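# Sort machined parts and load station A's vise

## Task

Station A sits at the track's -y end and station B at its +y end. A part that has had the first operation shows a pocket cut into its top; one that has had both operations also has notches cut into the pocket's long walls. Sort them as follows: put one raw blank into station A's vise so it rests on both support bars and is pressed against the fixed jaw (the jaw on the side away from the piston rod) and against the work stop (the short rod at one end of the jaws); put the other raw blank and the brass blank fully on station A's infeed plate; put both first-operation parts fully on station B's infeed plate; put the part that has had both operations on the floor of station B's outfeed tray with its pocket facing up. Apart from that last part, every part must end either in its original orientation or flipped upside down, and no part may rest on top of any plate's pins. A placement that stays put only because the robot is holding it does not count, so release everything and move the arm away at the end.

## Robot and tools

Robot: one six-joint arm with a two-finger gripper, mounted on a carriage that drives along a floor track (the device named rail). The carriage carries the arm and gripper with it; rows never move the carriage.

Frame: the scene frame is fixed to the table. Table top is z = 0, +z is up. The track runs along y at x = 0, and y = 0 is where the rail reads position_m 0. The table edge starts at x = 0.31 m. The arm base sits at x = 0, y roughly equal to position_m, z = 0.03 m, and faces +x. Station A is toward -y, station B toward +y.

execute_actions: argument actions is a list holding one action (an empty list sends nothing and just returns state and images). An action is an object that may contain rows, steps, until and rail.

rows: a table of 1 to 15 rows, each used for one control step of 1/30 s. Each row is a single list of 9 numbers, all in [-1, 1], in this order: arm/djoint_1 (waist), arm/djoint_2 (shoulder), arm/djoint_3 (elbow), arm/djoint_4 (forearm roll), arm/djoint_5 (wrist pitch), arm/djoint_6 (wrist roll), gripper/position, gripper/force_limit, gripper/speed. The six joint numbers are offsets, not poses: each is measured from the joint angles at the start of the action (the last angles a result reported), not from the previous row. Scale: 1.0 equals 1.398 rad for waist and shoulder, 2.097 rad for elbow, 2.622 rad for forearm roll, wrist pitch and wrist roll. Joint ranges: elbow -2.792 to 2.792 rad, all others -6.283 to 6.283 rad. A call that pushes a joint more than 0.010 rad outward past its range is refused; a target beyond the real end is clipped there and the result says "joint sent to its limit".

The three gripper numbers are absolute commands. position: +1 fully open (140 mm), about -0.8 pads touching, -1 closes until blocked. force_limit: -1 about 14 N, 0 about 60 N, +1 about 107 N (parts up to 40 mm wide). speed: -1 about 30 mm/s, 0 about 140, +1 about 250.

steps: length of the action in control steps, 1 to 450, default 15, never fewer than the number of rows. After the last row the arm keeps heading to that row's target and the gripper keeps its command, so give long moves enough steps.

until: ends the action early at the first step where all conditions hold; it does not stop motion. Form {"<device>": {"<field>": value}} or [comparison, value] with "=", "!=", "<", "<=", ">", ">=" (numbers need a comparison). Rail fields: position_m, position_m_goal, speed_m_s, position_status, position_answer, refusals. {"all": {"status": "ended"}} is true when nothing reads moving; {"any": {"status": "ended"}} when a motion under way has ended.

rail: {"rail": {"position_m": x}} sends the carriage to an absolute y from -2 to 2 m; speed_m_s 0.01 to 1 (starts at 1, persists); {"rail": {"stop": true}} alone halts it. Acceleration is fixed at 2 m/s2. Wait with {"steps": n, "until": {"rail": {"position_status": ["!=", "moving"]}}}, and let it arrive (within 1.4 mm) before aiming the gripper at scene points or ending the scene. Any bad value or name refuses the whole call.

Motion limits: each joint target is kept within a lead of its measured angle (0.456 rad waist/shoulder, 0.683 elbow, 0.854 wrist joints), and targets putting the gripper over 70 mm from where it is get scaled back, so big moves need several calls. "joint command not followed" means the arm dropped its target; send new rows.

Results: end_effector_position (m) and end_effector_quat_wxyz in the scene frame, plus velocities; the printed position can be off, more at long reach. Joint positions and velocities list rail (m), then waist, shoulder, elbow, forearm roll, wrist pitch, wrist roll (rad). Fingers point along the gripper's +z and close along its y. end_effector_position is the point between closed pads; fingertips extend about 33 mm past it when closed, 9 mm when open, and move about 24 mm further out while closing, so keep clearance above surfaces. object_status: 0 moving, 1 blocked while opening, 2 blocked while closing (a grip), 3 reached target or pads met. position_measured is in counts: 3 open, 230 closed. To squeeze harder while status is 2, raise force_limit and switch position between -1 and -0.98. Rail position_status: moving, done, contact_stop (blocked; reread position after it settles), time_out, stopped, stopped_with_arm (send followable rows, then resend position_m); position_answer taken or not_taken (resend).

zoom_image: camera (cam_bench_left, cam_bench_right, cam_high, cam_low, cam_wrist) and region [x0, y0, x1, y1] in pixels, top-left origin, at most 504 by 504.

finished_scene: scene (integer 1 or 2) ends the current scene for good; the goal must already hold and stay.

Avoid: contact torques at joint load limits (waist/shoulder 299, elbow 140, wrist joints 39.6 N m) or outside forces of 144 N, which stop the arm for 10 s; dropping, slamming or shoving parts; anything leaving the table; long loaded holds that overheat motors. Parts may occasionally be tugged or nudged by outside disturbances, so check grips and placements in the images.

Each tool is called after "Call:" in YAML: its name, and indented under it one key for each argument.

## Session

Call:
execute_actions:
  actions: []

Scene clock: 0.00 s.
end_effector_position=(+0.6595, -1.0741, +0.2317) position_measured=3 object_status=3 end_effector_quat_wxyz=(-0.299, -0.081, +0.944, -0.117) end_effector_velocity=(+0.000, +0.000, +0.000) end_effector_angular_velocity=(+0.000, +0.000, +0.000)
Joint positions: [-0.968 -0.061  0.55   1.415 -0.312  1.753  4.514]
Joint velocities: [ 0.  0.  0.  0.  0.  0. -0.]
rail: position_m=-0.968 position_m_goal=-0.968 speed_m_s=1.00 position_status=done position_answer=taken refusals=0

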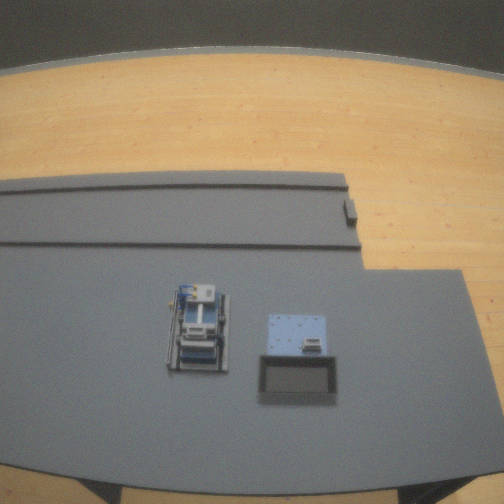

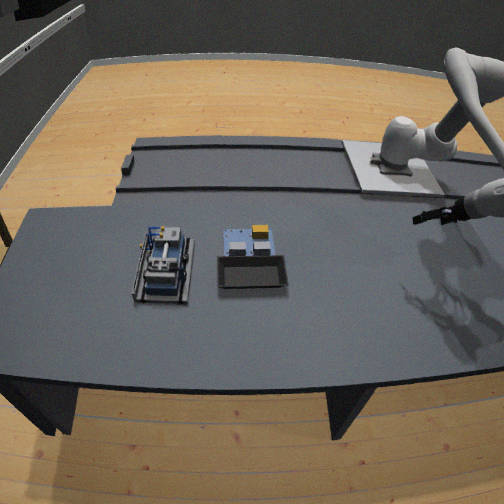

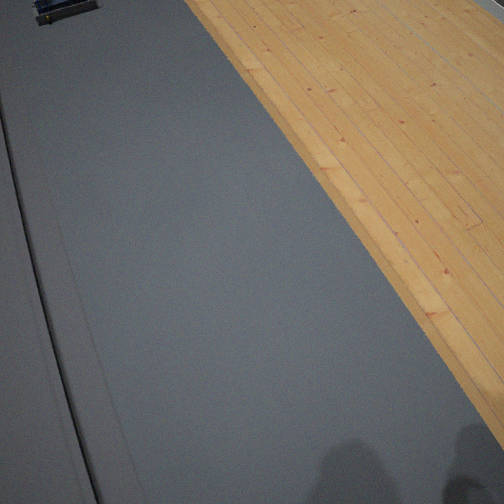

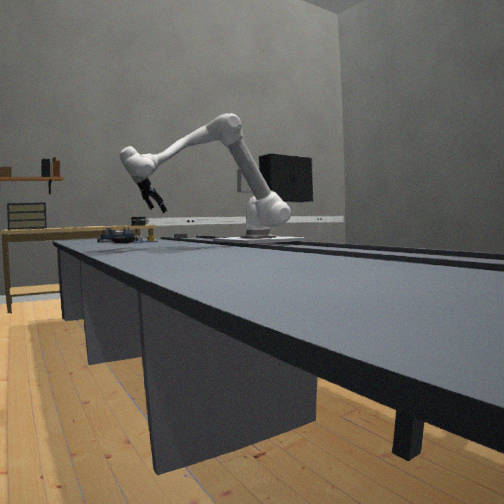

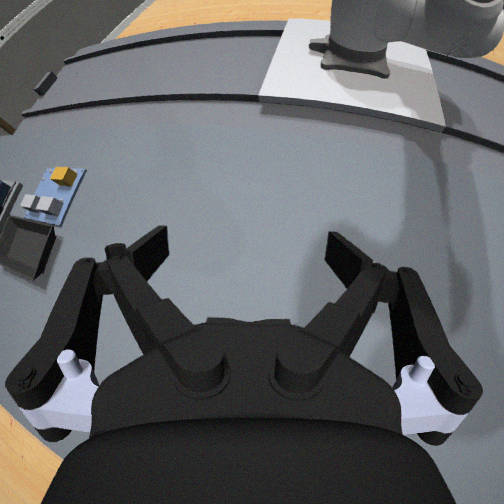

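Call:
zoom_image:
  camera: "cam_bench_right"
  region: [120, 200, 300, 320]

Call:
zoom_image:
  camera: "cam_bench_left"
  region: [160, 280, 340, 410]

Region (120, 200, 300, 320) of cam_bench_right's 504x504 image, scaled by 2.800, with more detail than that image has.

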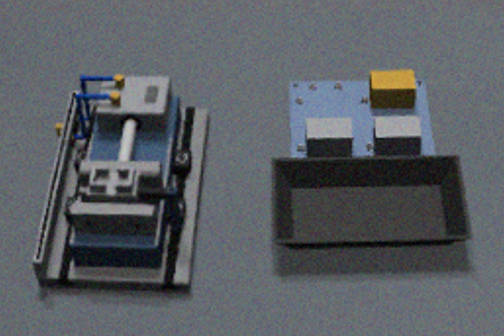

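Region (160, 280, 340, 410) of cam_bench_left's 504x504 image, scaled by 2.800, with more detail than that image has.

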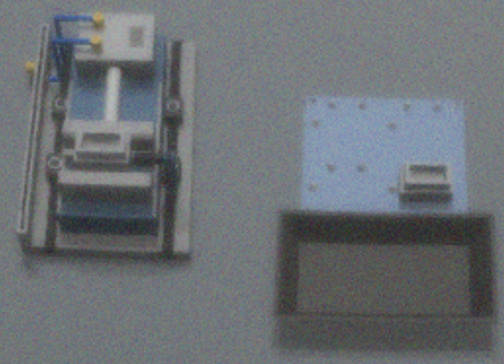

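Call:
execute_actions:
  actions:
    - {"rows":[[0.0436,-0.1495,0.0274,0.119,-0.162,0.0755,1,0,0]],"rail":{"position_m":-1.985},"steps":60}

Scene clock: 13.80 s.
end_effector_position=(+0.7497, -1.9510, +0.2994) position_measured=3 object_status=3 end_effector_quat_wxyz=(-0.001, +0.000, +1.000, +0.000) end_effector_velocity=(-0.000, +0.000, +0.000) end_effector_angular_velocity=(-0.000, -0.000, +0.000)
Joint positions: [-1.985 -0.001  0.341  1.473  0.     1.329  4.712]
Joint velocities: [ 0.  0. -0. -0.  0.  0. -0.]
rail: position_m=-1.985 position_m_goal=-1.985 speed_m_s=1.00 position_status=done position_answer=taken refusals=0
camera_calibration (this result's frames):
cam_wrist: T_world_to_cam=[[-0.0571847, 0.998354, 0.0044435, 1.98232], [0.936477, 0.0520967, 0.346839, -0.708132], [0.346037, 0.0239951, -0.937914, 0.26178], [0, 0, 0, 1]] pos_world=[0.685922, -1.94845, 0.482327]

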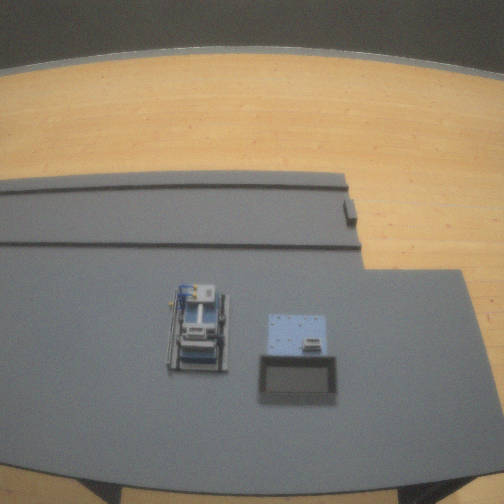

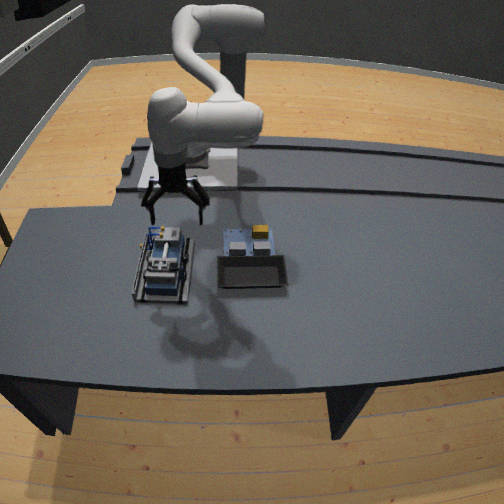

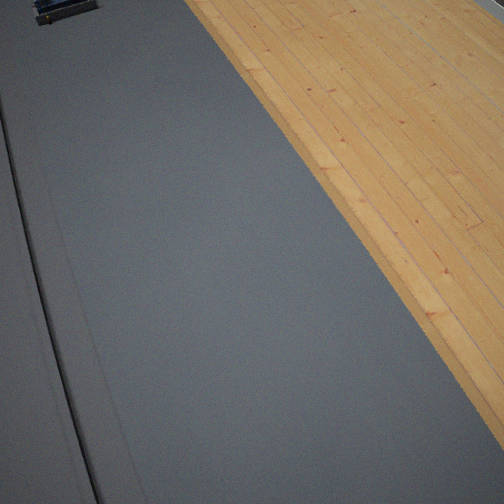

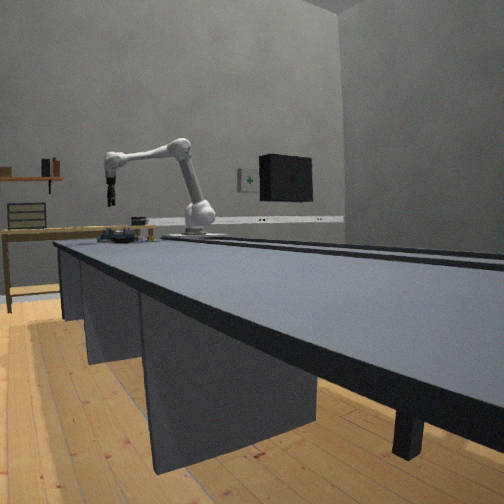

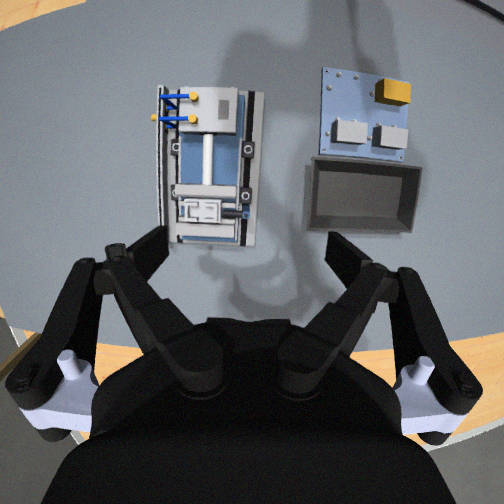

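Call:
zoom_image:
  camera: "cam_wrist"
  region: [150, 160, 270, 250]

Call:
zoom_image:
  camera: "cam_low"
  region: [90, 215, 170, 255]

Region (150, 160, 270, 250) of cam_wrist's 504x504 image, scaled by 4.200, with more detail than that image has; it fills the top 378 rows of this view, and the rest is white.

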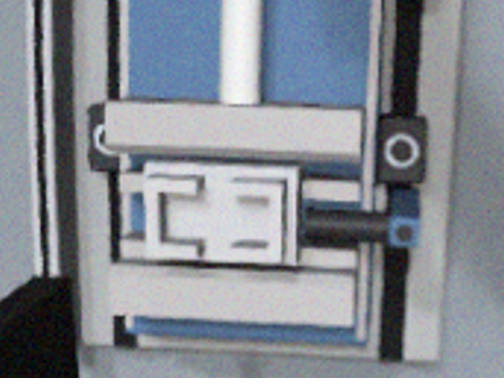

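Region (90, 215, 170, 255) of cam_low's 504x504 image, scaled by 6.300, with more detail than that image has.

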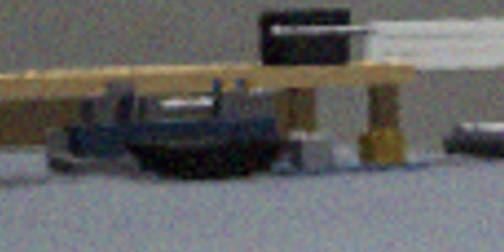

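Call:
execute_actions:
  actions:
    - {"rows":[[-0.052,0.064,0.0472,0,-0.0725,-0.0281,0.36,0,0]],"rail":{"position_m":-2.0},"steps":30}

Scene clock: 24.67 s.
end_effector_position=(+0.7672, -2.0217, +0.1793) position_measured=84 object_status=3 end_effector_quat_wxyz=(+0.000, -0.000, +1.000, +0.000) end_effector_velocity=(-0.000, -0.000, -0.000) end_effector_angular_velocity=(+0.000, +0.000, -0.000)
Joint positions: [-2.    -0.073  0.431  1.572  0.     1.139  4.639]
Joint velocities: [ 0. -0. -0.  0. -0. -0. -0.]
rail: position_m=-2.000 position_m_goal=-2.000 speed_m_s=1.00 position_status=done position_answer=taken refusals=0
camera_calibration (this result's frames):
cam_wrist: T_world_to_cam=[[-0.0581353, 0.998299, 0.00431416, 2.05505], [0.935857, 0.0529935, 0.348372, -0.677164], [0.347551, 0.0242902, -0.937346, 0.144095], [0, 0, 0, 1]] pos_world=[0.70312, -2.01917, 0.362106]

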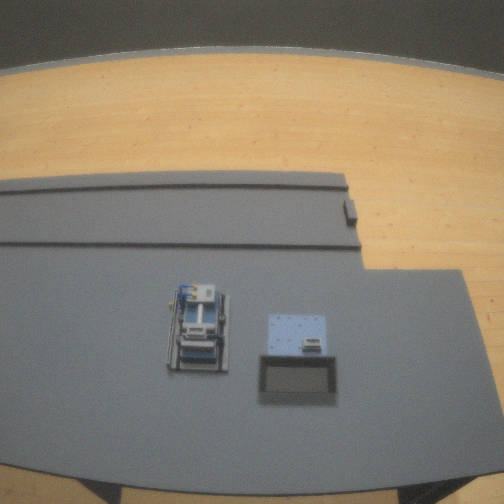

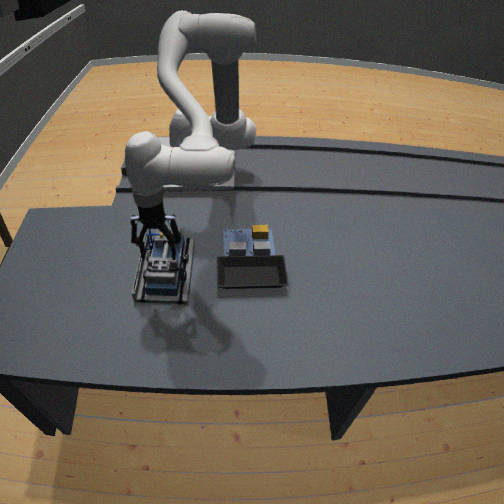

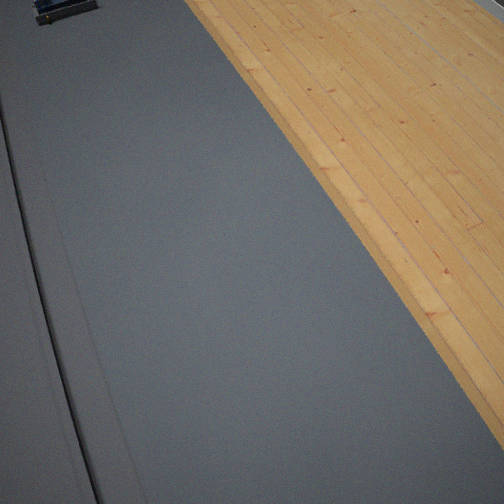

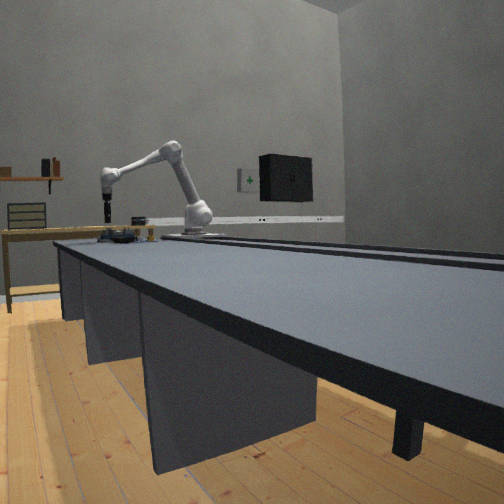

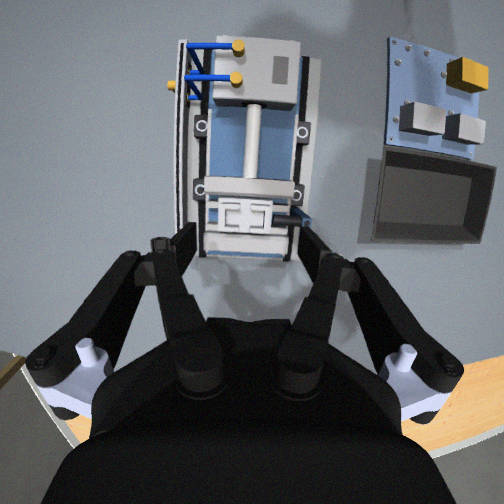

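Call:
zoom_image:
  camera: "cam_wrist"
  region: [180, 165, 320, 270]

Call:
zoom_image:
  camera: "cam_low"
  region: [85, 200, 145, 250]

Region (180, 165, 320, 270) of cam_wrist's 504x504 image, scaled by 3.600, with more detail than that image has; it fills the top 378 rows of this view, and the rest is white.

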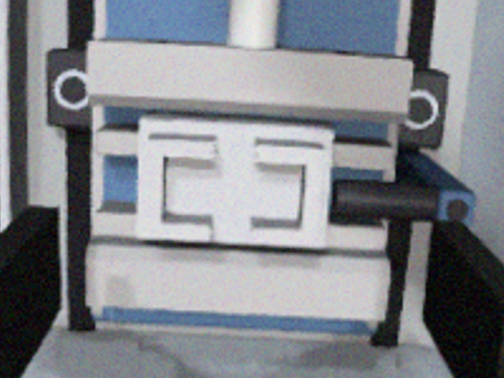

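Region (85, 200, 145, 250) of cam_low's 504x504 image, scaled by 8.400, with more detail than that image has.

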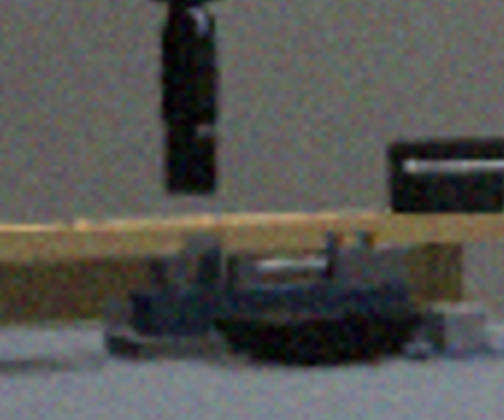

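Call:
execute_actions:
  actions:
    - {"rows":[[0,0.0233,0.0259,0,-0.0332,0,0.36,0,0]],"steps":20}

Call:
zoom_image:
  camera: "cam_wrist"
  region: [170, 165, 330, 285]

Call:
zoom_image:
  camera: "cam_bench_right"
  region: [120, 220, 210, 310]

Scene clock: 37.97 s.
end_effector_position=(+0.7633, -2.0215, +0.1274) position_measured=84 object_status=3 end_effector_quat_wxyz=(+0.000, -0.000, +1.000, +0.000) end_effector_velocity=(-0.001, +0.000, -0.000) end_effector_angular_velocity=(+0.000, +0.001, -0.000)
Joint positions: [-2.    -0.073  0.463  1.626  0.     1.052  4.639]
Joint velocities: [ 0.    -0.    -0.     0.001  0.    -0.    -0.   ]
rail: position_m=-2.000 position_m_goal=-2.000 speed_m_s=1.00 position_status=done position_answer=taken refusals=0
camera_calibration (this result's frames):
cam_wrist: T_world_to_cam=[[-0.0580761, 0.998303, 0.00428694, 2.05477], [0.9358, 0.0529433, 0.348533, -0.655503], [0.347715, 0.0242532, -0.937287, 0.096602], [0, 0, 0, 1]] pos_world=[0.699163, -2.01892, 0.3102]

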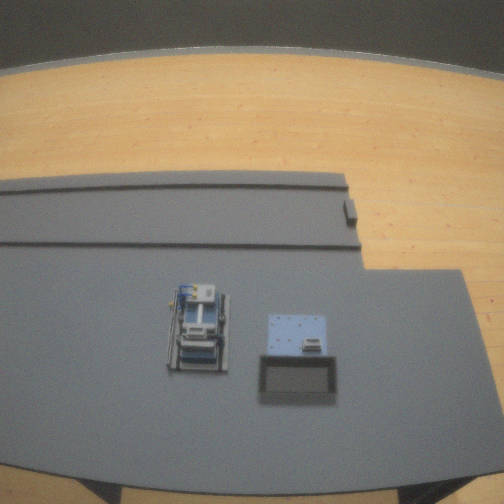

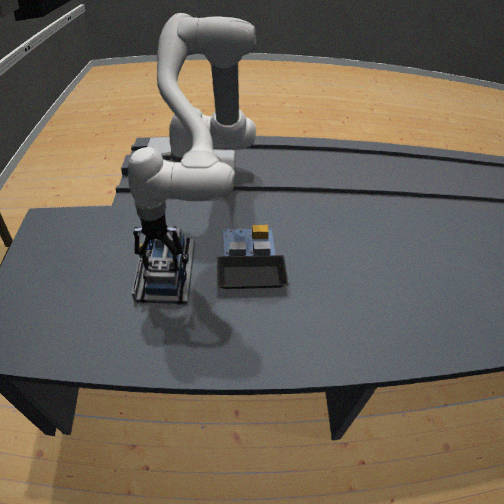

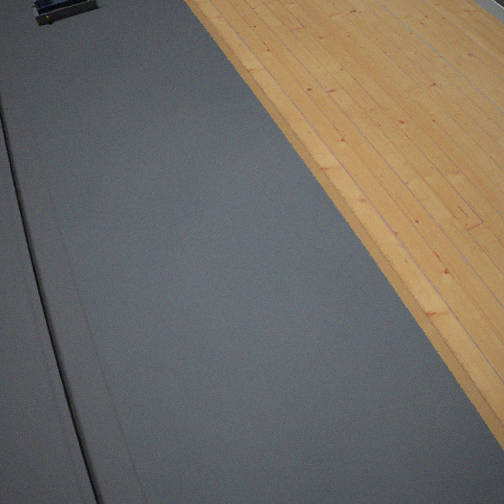

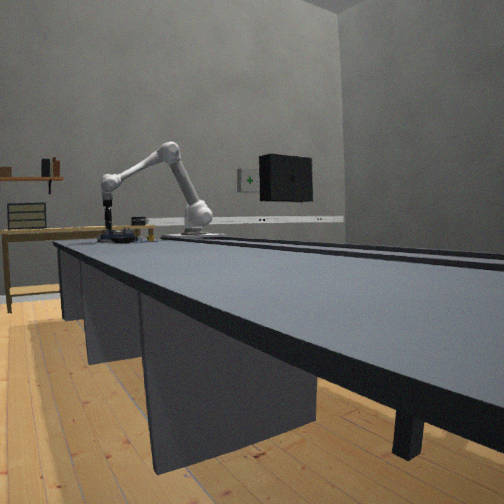

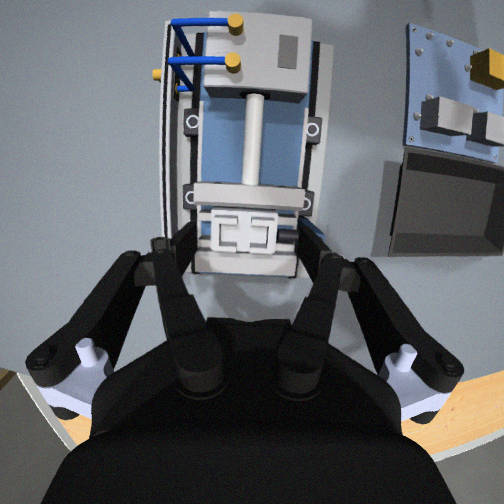

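Region (170, 165, 330, 285) of cam_wrist's 504x504 image, scaled by 3.150, with more detail than that image has; it fills the top 378 rows of this view, and the rest is white.

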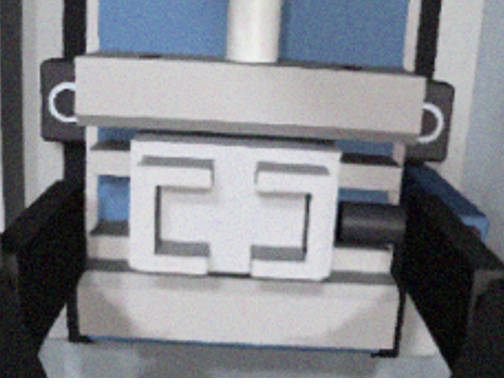

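Region (120, 220, 210, 310) of cam_bench_right's 504x504 image, scaled by 5.600, with more detail than that image has.

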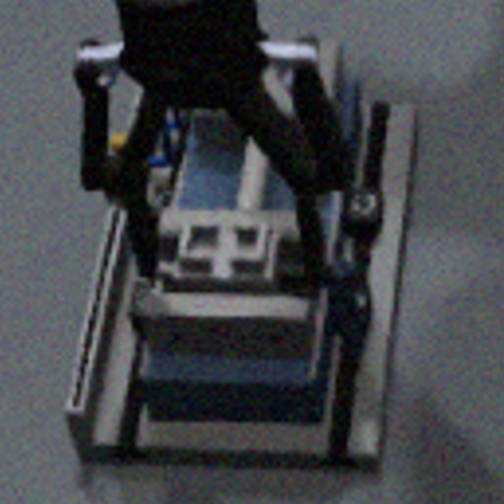

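Call:
execute_actions:
  actions:
    - {"rows":[[-0.0033,0.0029,0.0088,0,-0.0085,-0.0018,0.15,0,0]],"steps":15}

Call:
zoom_image:
  camera: "cam_wrist"
  region: [170, 165, 330, 285]

Call:
zoom_image:
  camera: "cam_bench_right"
  region: [130, 240, 200, 300]

Scene clock: 53.80 s.
end_effector_position=(+0.7630, -2.0215, +0.1239) position_measured=110 object_status=3 end_effector_quat_wxyz=(+0.003, +0.001, +1.000, +0.002) end_effector_velocity=(-0.000, -0.000, +0.000) end_effector_angular_velocity=(-0.000, -0.000, +0.000)
Joint positions: [-2.    -0.075  0.463  1.634  0.005  1.038  4.636]
Joint velocities: [ 0. -0. -0.  0. -0. -0. -0.]
FORCE FAULT: contact force on the arm reached its limit, and the arm stopped for 10 seconds. The contact can be on any part of the arm, not only on its tool. The arm's remaining commands of this call were not run. The arm holds still and accepts commands again. Move the arm away from the contact; if what it grips holds it there, let go first. Pushing or pulling that hard again can fault the arm again.
rail: position_m=-2.000 position_m_goal=-2.000 speed_m_s=1.00 position_status=done position_answer=taken refusals=0
camera_calibration (this result's frames):
cam_wrist: T_world_to_cam=[[-0.056645, 0.998367, 0.00741013, 2.05344], [0.93373, 0.0503471, 0.35442, -0.658452], [0.353468, 0.0269952, -0.935057, 0.0943], [0, 0, 0, 1]] pos_world=[0.697801, -2.01948, 0.306328]

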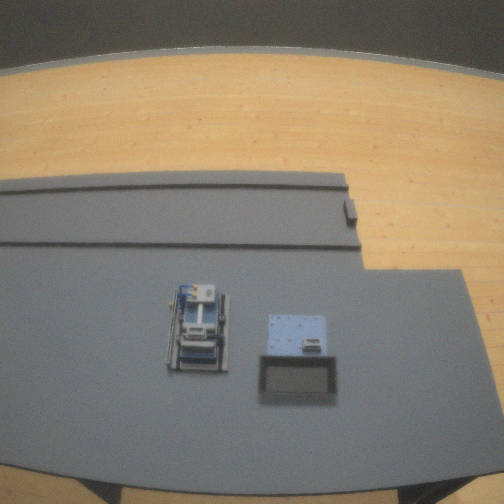

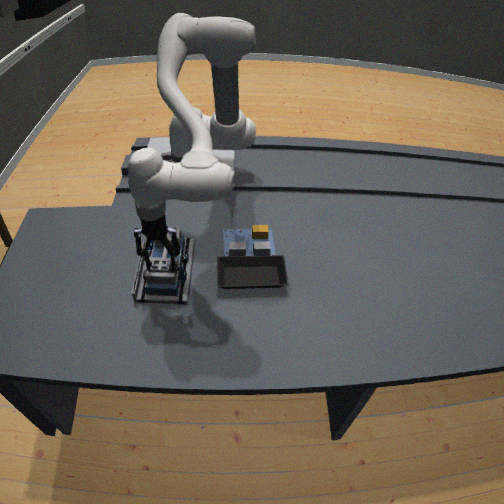

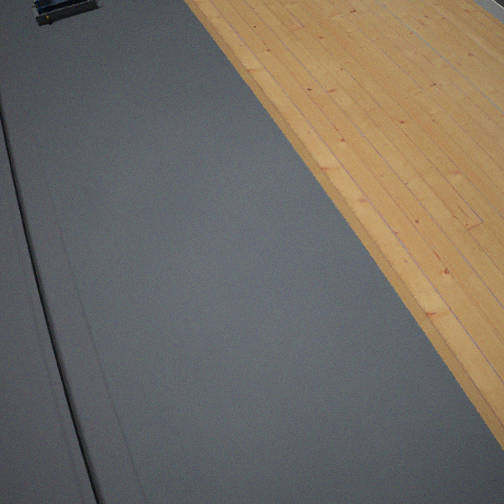

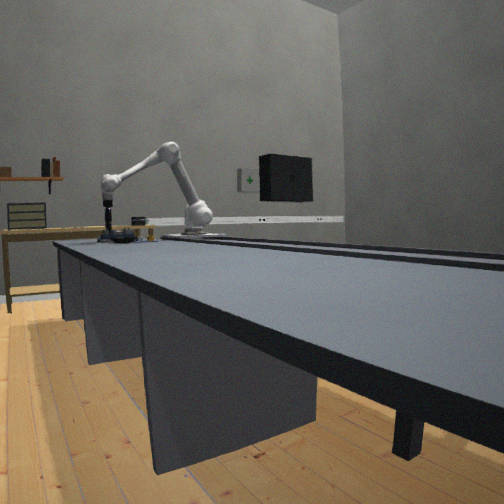

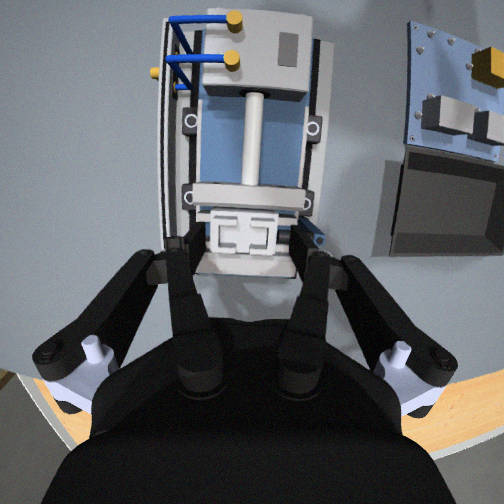

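Region (170, 165, 330, 285) of cam_wrist's 504x504 image, scaled by 3.150, with more detail than that image has; it fills the top 378 rows of this view, and the rest is white.

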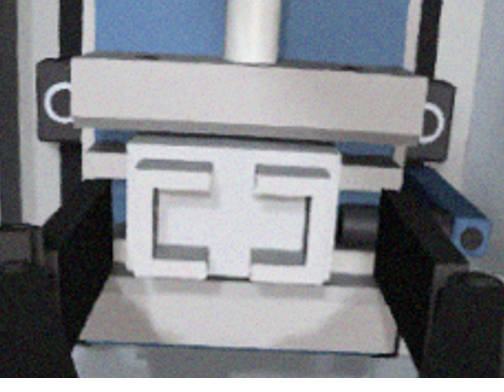

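Region (130, 240, 200, 300) of cam_bench_right's 504x504 image, scaled by 7.200, with more detail than that image has; it fills the top 432 rows of this view, and the rest is white.

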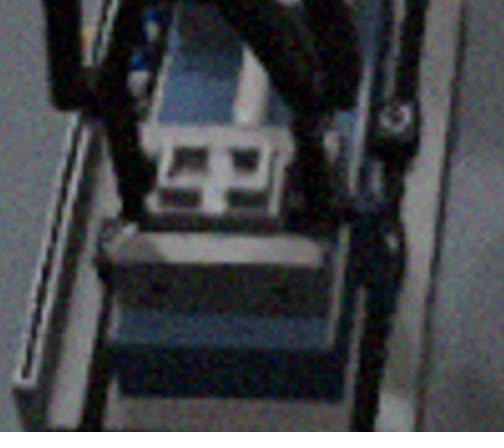

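Call:
execute_actions:
  actions:
    - {"rows":[[-0.002,-0.0044,0,-0.002,0.0047,-0.0006,0.15,0.5,0],[-0.002,-0.0044,0,-0.002,0.0047,-0.0006,0.15,0.5,0],[-0.002,-0.0044,0,-0.002,0.0047,-0.0006,0.15,0.5,0],[-0.002,-0.0044,0,-0.002,0.0047,-0.0006,0.15,0.5,0],[-0.002,-0.0044,0,-0.002,0.0047,-0.0006,0.15,0.5,0],[-0.002,-0.0044,0,-0.002,0.0047,-0.0006,0.15,0.5,0],[-0.002,-0.0044,0,-0.002,0.0047,-0.0006,0.15,0.5,0],[-0.002,-0.0044,0,-0.002,0.0047,-0.0006,0.15,0.5,0],[-0.002,-0.0044,0,-0.002,0.0047,-0.0006,-1,0.5,-0.5]],"steps":25}

Call:
zoom_image:
  camera: "cam_wrist"
  region: [170, 165, 330, 285]

Scene clock: 60.70 s.
end_effector_position=(+0.7592, -2.0249, +0.1288) position_measured=146 object_status=2 end_effector_quat_wxyz=(+0.000, -0.000, +1.000, -0.000) end_effector_velocity=(-0.001, +0.000, -0.000) end_effector_angular_velocity=(+0.000, +0.001, +0.000)
Joint positions: [-2.    -0.078  0.457  1.634 -0.001  1.051  4.634]
Joint velocities: [ 0.    -0.    -0.     0.001  0.     0.    -0.   ]
rail: position_m=-2.000 position_m_goal=-2.000 speed_m_s=1.00 position_status=done position_answer=taken refusals=0
camera_calibration (this result's frames):
cam_wrist: T_world_to_cam=[[-0.0580352, 0.998308, 0.00370602, 2.05798], [0.935898, 0.0531144, 0.348243, -0.651628], [0.347456, 0.0236788, -0.937397, 0.0984446], [0, 0, 0, 1]] pos_world=[0.695088, -2.02222, 0.311579]

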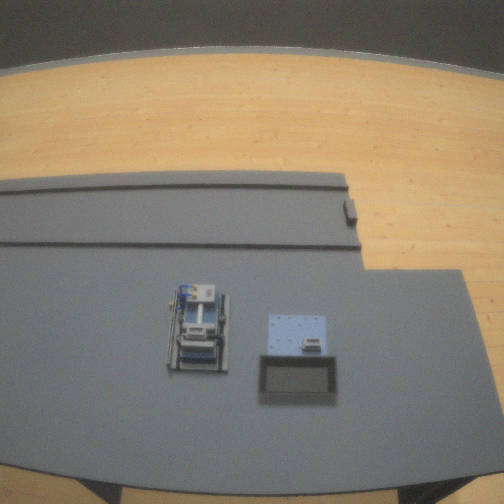

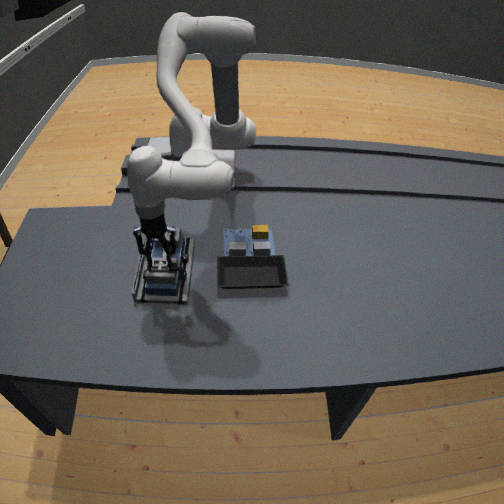

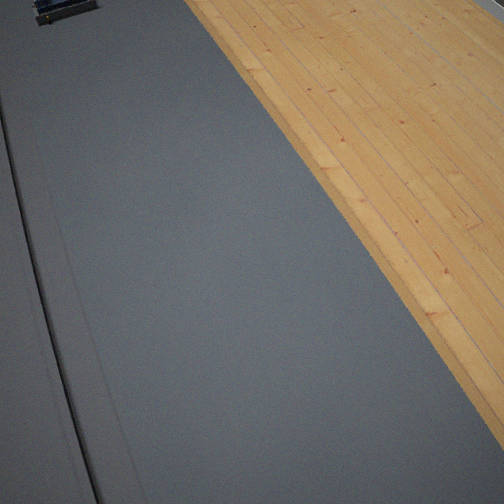

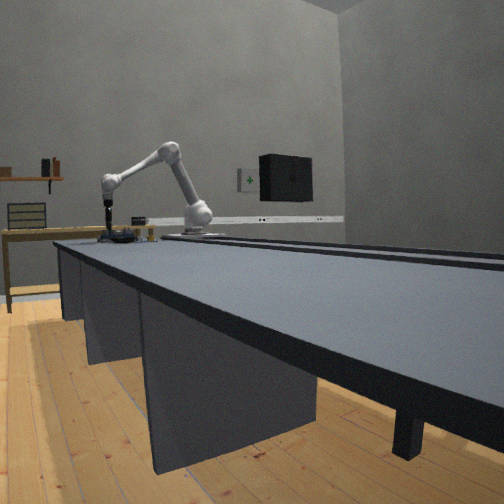

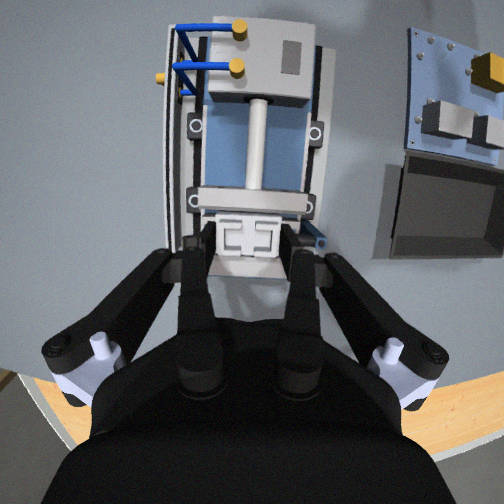

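Region (170, 165, 330, 285) of cam_wrist's 504x504 image, scaled by 3.150, with more detail than that image has; it fills the top 378 rows of this view, and the rest is white.

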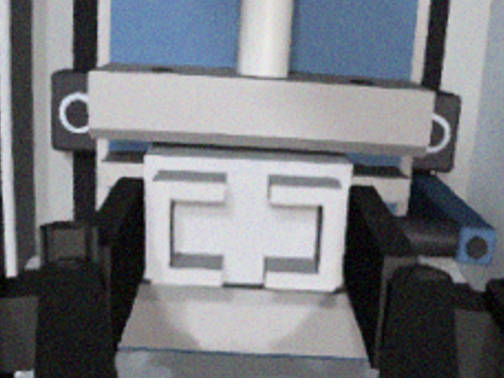

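Call:
execute_actions:
  actions:
    - {"rows":[[0,-0.003,-0.0025,0,0.0037,0,-1,0.5,-0.5],[0,-0.006,-0.005,0,0.0074,0,-1,0.5,-0.5],[0,-0.0095,-0.0076,0,0.011,0,-1,0.5,-0.5],[0,-0.0126,-0.01,0,0.0148,0,-1,0.5,-0.5],[0,-0.0158,-0.0126,0,0.0185,0,-1,0.5,-0.5],[0,-0.019,-0.0152,0,0.0222,0,-1,0.5,-0.5],[0,-0.022,-0.0177,0,0.026,0,-1,0.5,-0.5],[0,-0.0253,-0.0202,0,0.0296,0,-1,0.5,-0.5],[0,-0.0284,-0.0228,0,0.0333,0,-1,0.5,-0.5],[0,-0.0316,-0.0253,0,0.037,0,-1,0.5,-0.5]],"steps":18}

Call:
execute_actions:
  actions:
    - {"rail":{"position_m":-1.47},"steps":60,"until":{"rail":{"position_status":["!=","moving"]}}}

Call:
zoom_image:
  camera: "cam_low"
  region: [85, 190, 175, 255]

Scene clock: 69.13 s.
end_effector_position=(+0.7590, -2.0249, +0.1887) position_measured=146 object_status=2 end_effector_quat_wxyz=(+0.000, -0.000, +1.000, -0.000) end_effector_velocity=(-0.000, +0.000, -0.000) end_effector_angular_velocity=(+0.000, +0.000, -0.000)
Joint positions: [-2.    -0.078  0.413  1.581 -0.     1.148  4.634]
Joint velocities: [ 0.  0. -0. -0. -0.  0. -0.]
rail: position_m=-2.000 position_m_goal=-2.000 speed_m_s=1.00 position_status=done position_answer=taken refusals=0
camera_calibration (this result's frames):
cam_wrist: T_world_to_cam=[[-0.0579445, 0.998313, 0.00373812, 2.05766], [0.935847, 0.0530143, 0.348397, -0.672545], [0.347611, 0.023686, -0.93734, 0.154525], [0, 0, 0, 1]] pos_world=[0.694915, -2.0222, 0.371463]

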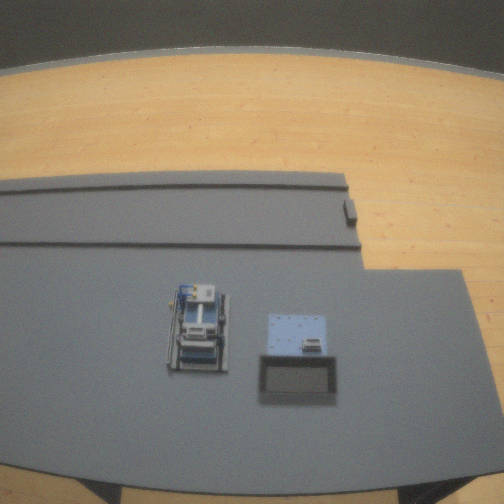

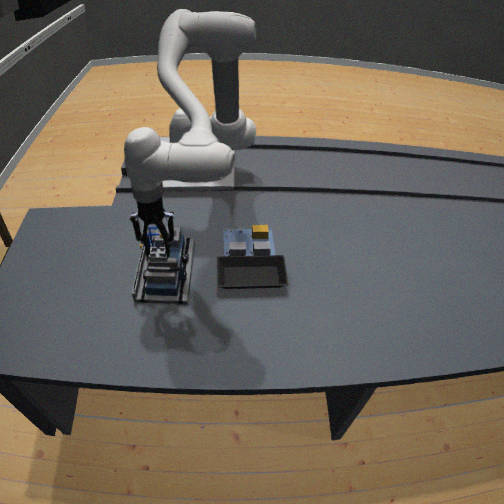

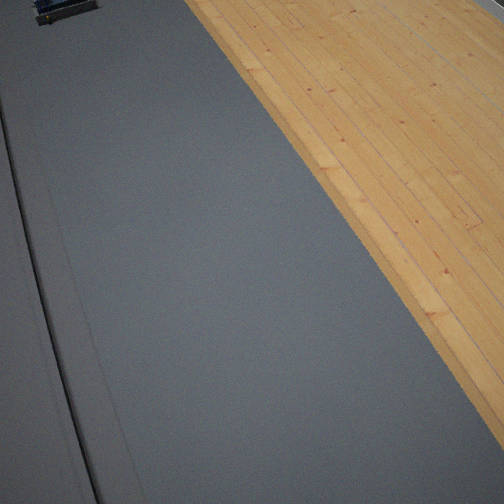

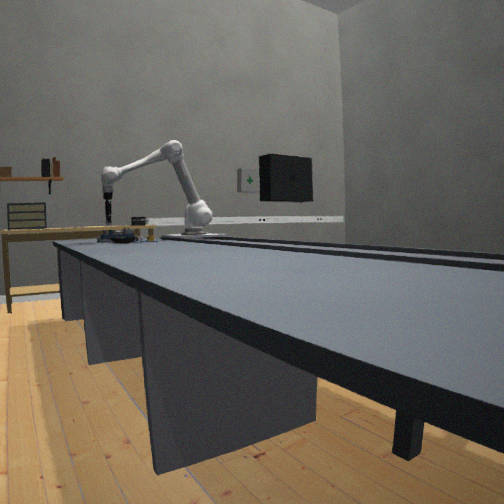

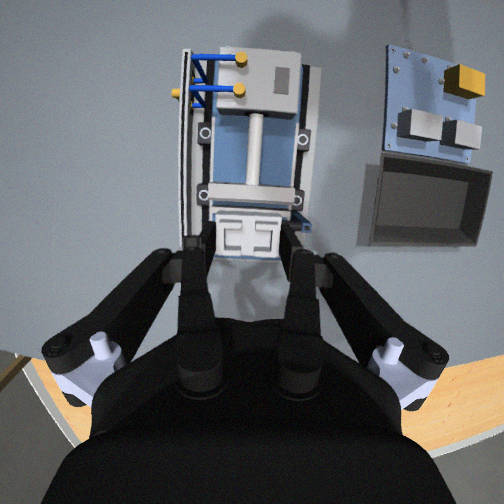

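Scene clock: 70.17 s.
end_effector_position=(+0.7591, -1.4938, +0.1887) position_measured=146 object_status=2 end_effector_quat_wxyz=(+0.000, -0.000, +1.000, -0.000) end_effector_velocity=(-0.000, +0.008, -0.000) end_effector_angular_velocity=(+0.000, +0.000, -0.001)
Joint positions: [-1.469 -0.078  0.413  1.581 -0.001  1.148  4.634]
Joint velocities: [ 0.009 -0.001  0.    -0.     0.    -0.     0.   ]
rail: position_m=-1.469 position_m_goal=-1.470 speed_m_s=1.00 position_status=done position_answer=taken refusals=0
camera_calibration (this result's frames):
cam_wrist: T_world_to_cam=[[-0.0580593, 0.998306, 0.00365074, 1.52765], [0.935824, 0.0531512, 0.348438, -0.700537], [0.347654, 0.0236465, -0.937325, 0.141884], [0, 0, 0, 1]] pos_world=[0.694947, -1.49118, 0.371509]

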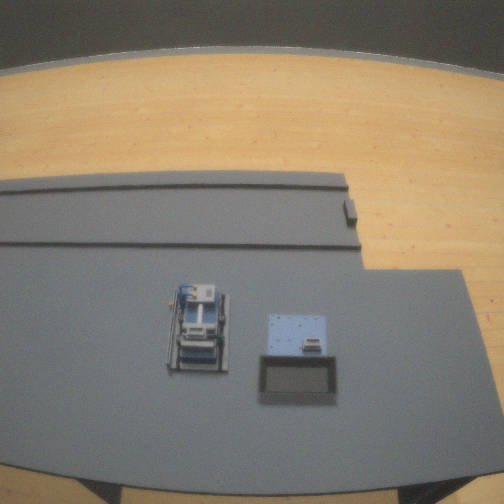

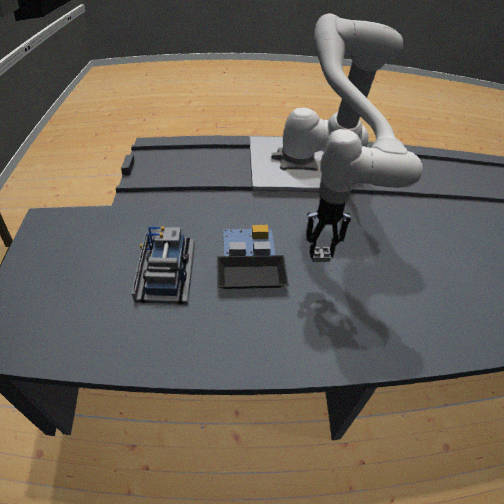

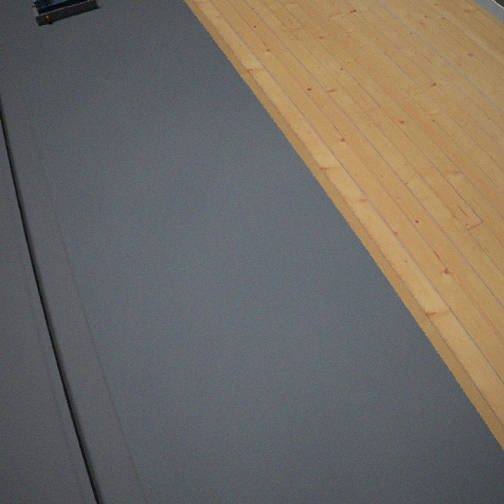

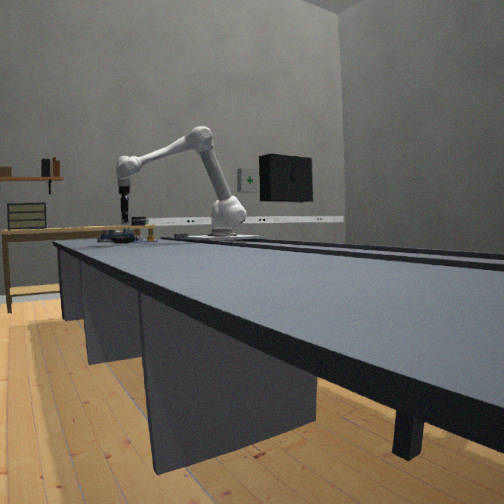

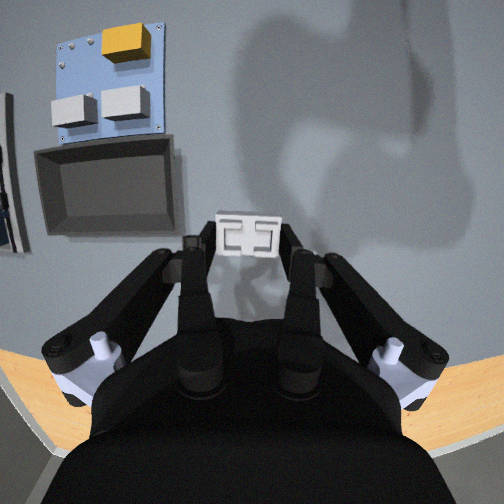

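Region (85, 190, 175, 255) of cam_low's 504x504 image, scaled by 5.600, with more detail than that image has.

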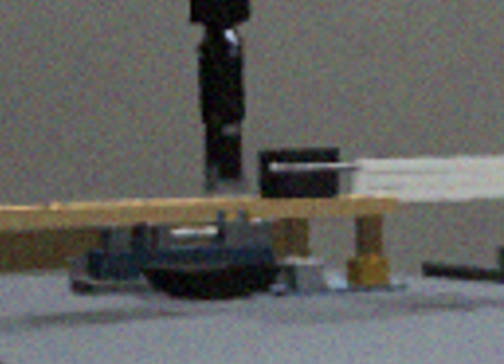

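Call:
execute_actions:
  actions:
    - {"rows":[[0.01,0,0,0,0,0.006,-1,0.5,-0.5],[0.02,0,0,0,0,0.011,-1,0.5,-0.5],[0.03,0,0,0,0,0.016,-1,0.5,-0.5],[0.04,0,0,0,0,0.022,-1,0.5,-0.5],[0.0558,0,0,0,0,0.0298,-1,0.5,-0.5]],"rail":{"position_m":2.0},"steps":160,"until":{"rail":{"position_status":["!=","moving"]}}}

Scene clock: 79.23 s.
end_effector_position=(+0.7587, +2.0342, +0.1887) position_measured=146 object_status=2 end_effector_quat_wxyz=(+0.000, -0.000, +1.000, -0.000) end_effector_velocity=(-0.002, +0.000, -0.002) end_effector_angular_velocity=(+0.000, +0.003, +0.000)
Joint positions: [ 2.    -0.     0.413  1.581 -0.001  1.148  4.712]
Joint velocities: [ 0.     0.     0.     0.003  0.    -0.    -0.   ]
rail: position_m=2.000 position_m_goal=2.000 speed_m_s=1.00 position_status=done position_answer=taken refusals=0
camera_calibration (this result's frames):
cam_wrist: T_world_to_cam=[[-0.0578444, 0.998319, 0.0036393, -1.99461], [0.935839, 0.052954, 0.348427, -0.887293], [0.347648, 0.0235603, -0.937329, 0.0587319], [0, 0, 0, 1]] pos_world=[0.694569, 2.03686, 0.371467]

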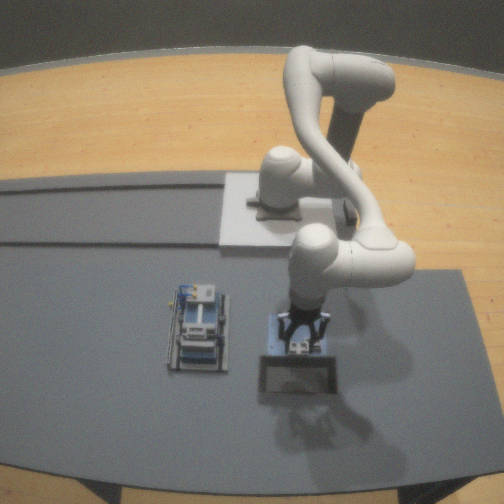

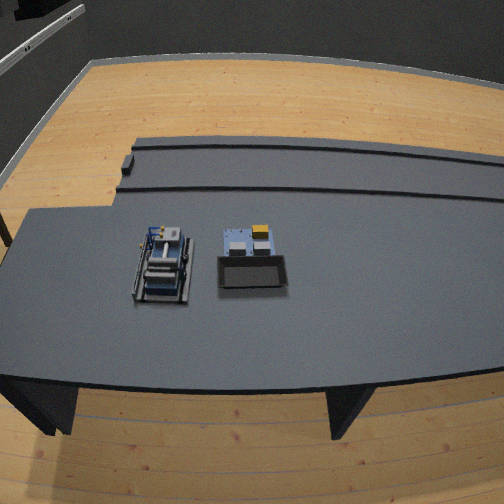

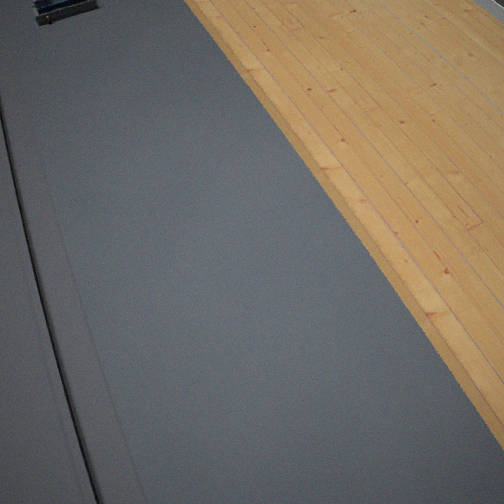

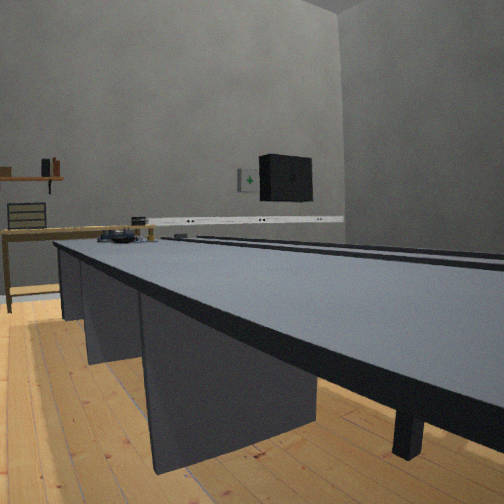

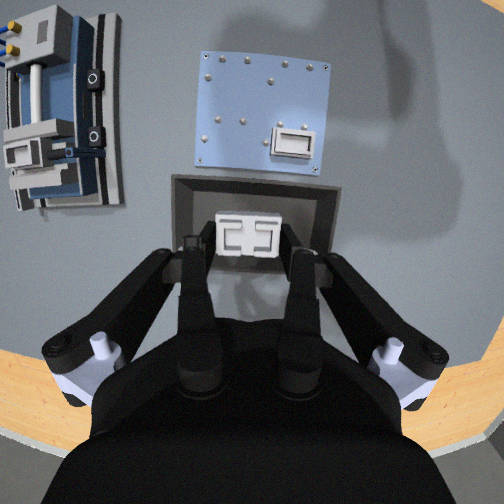

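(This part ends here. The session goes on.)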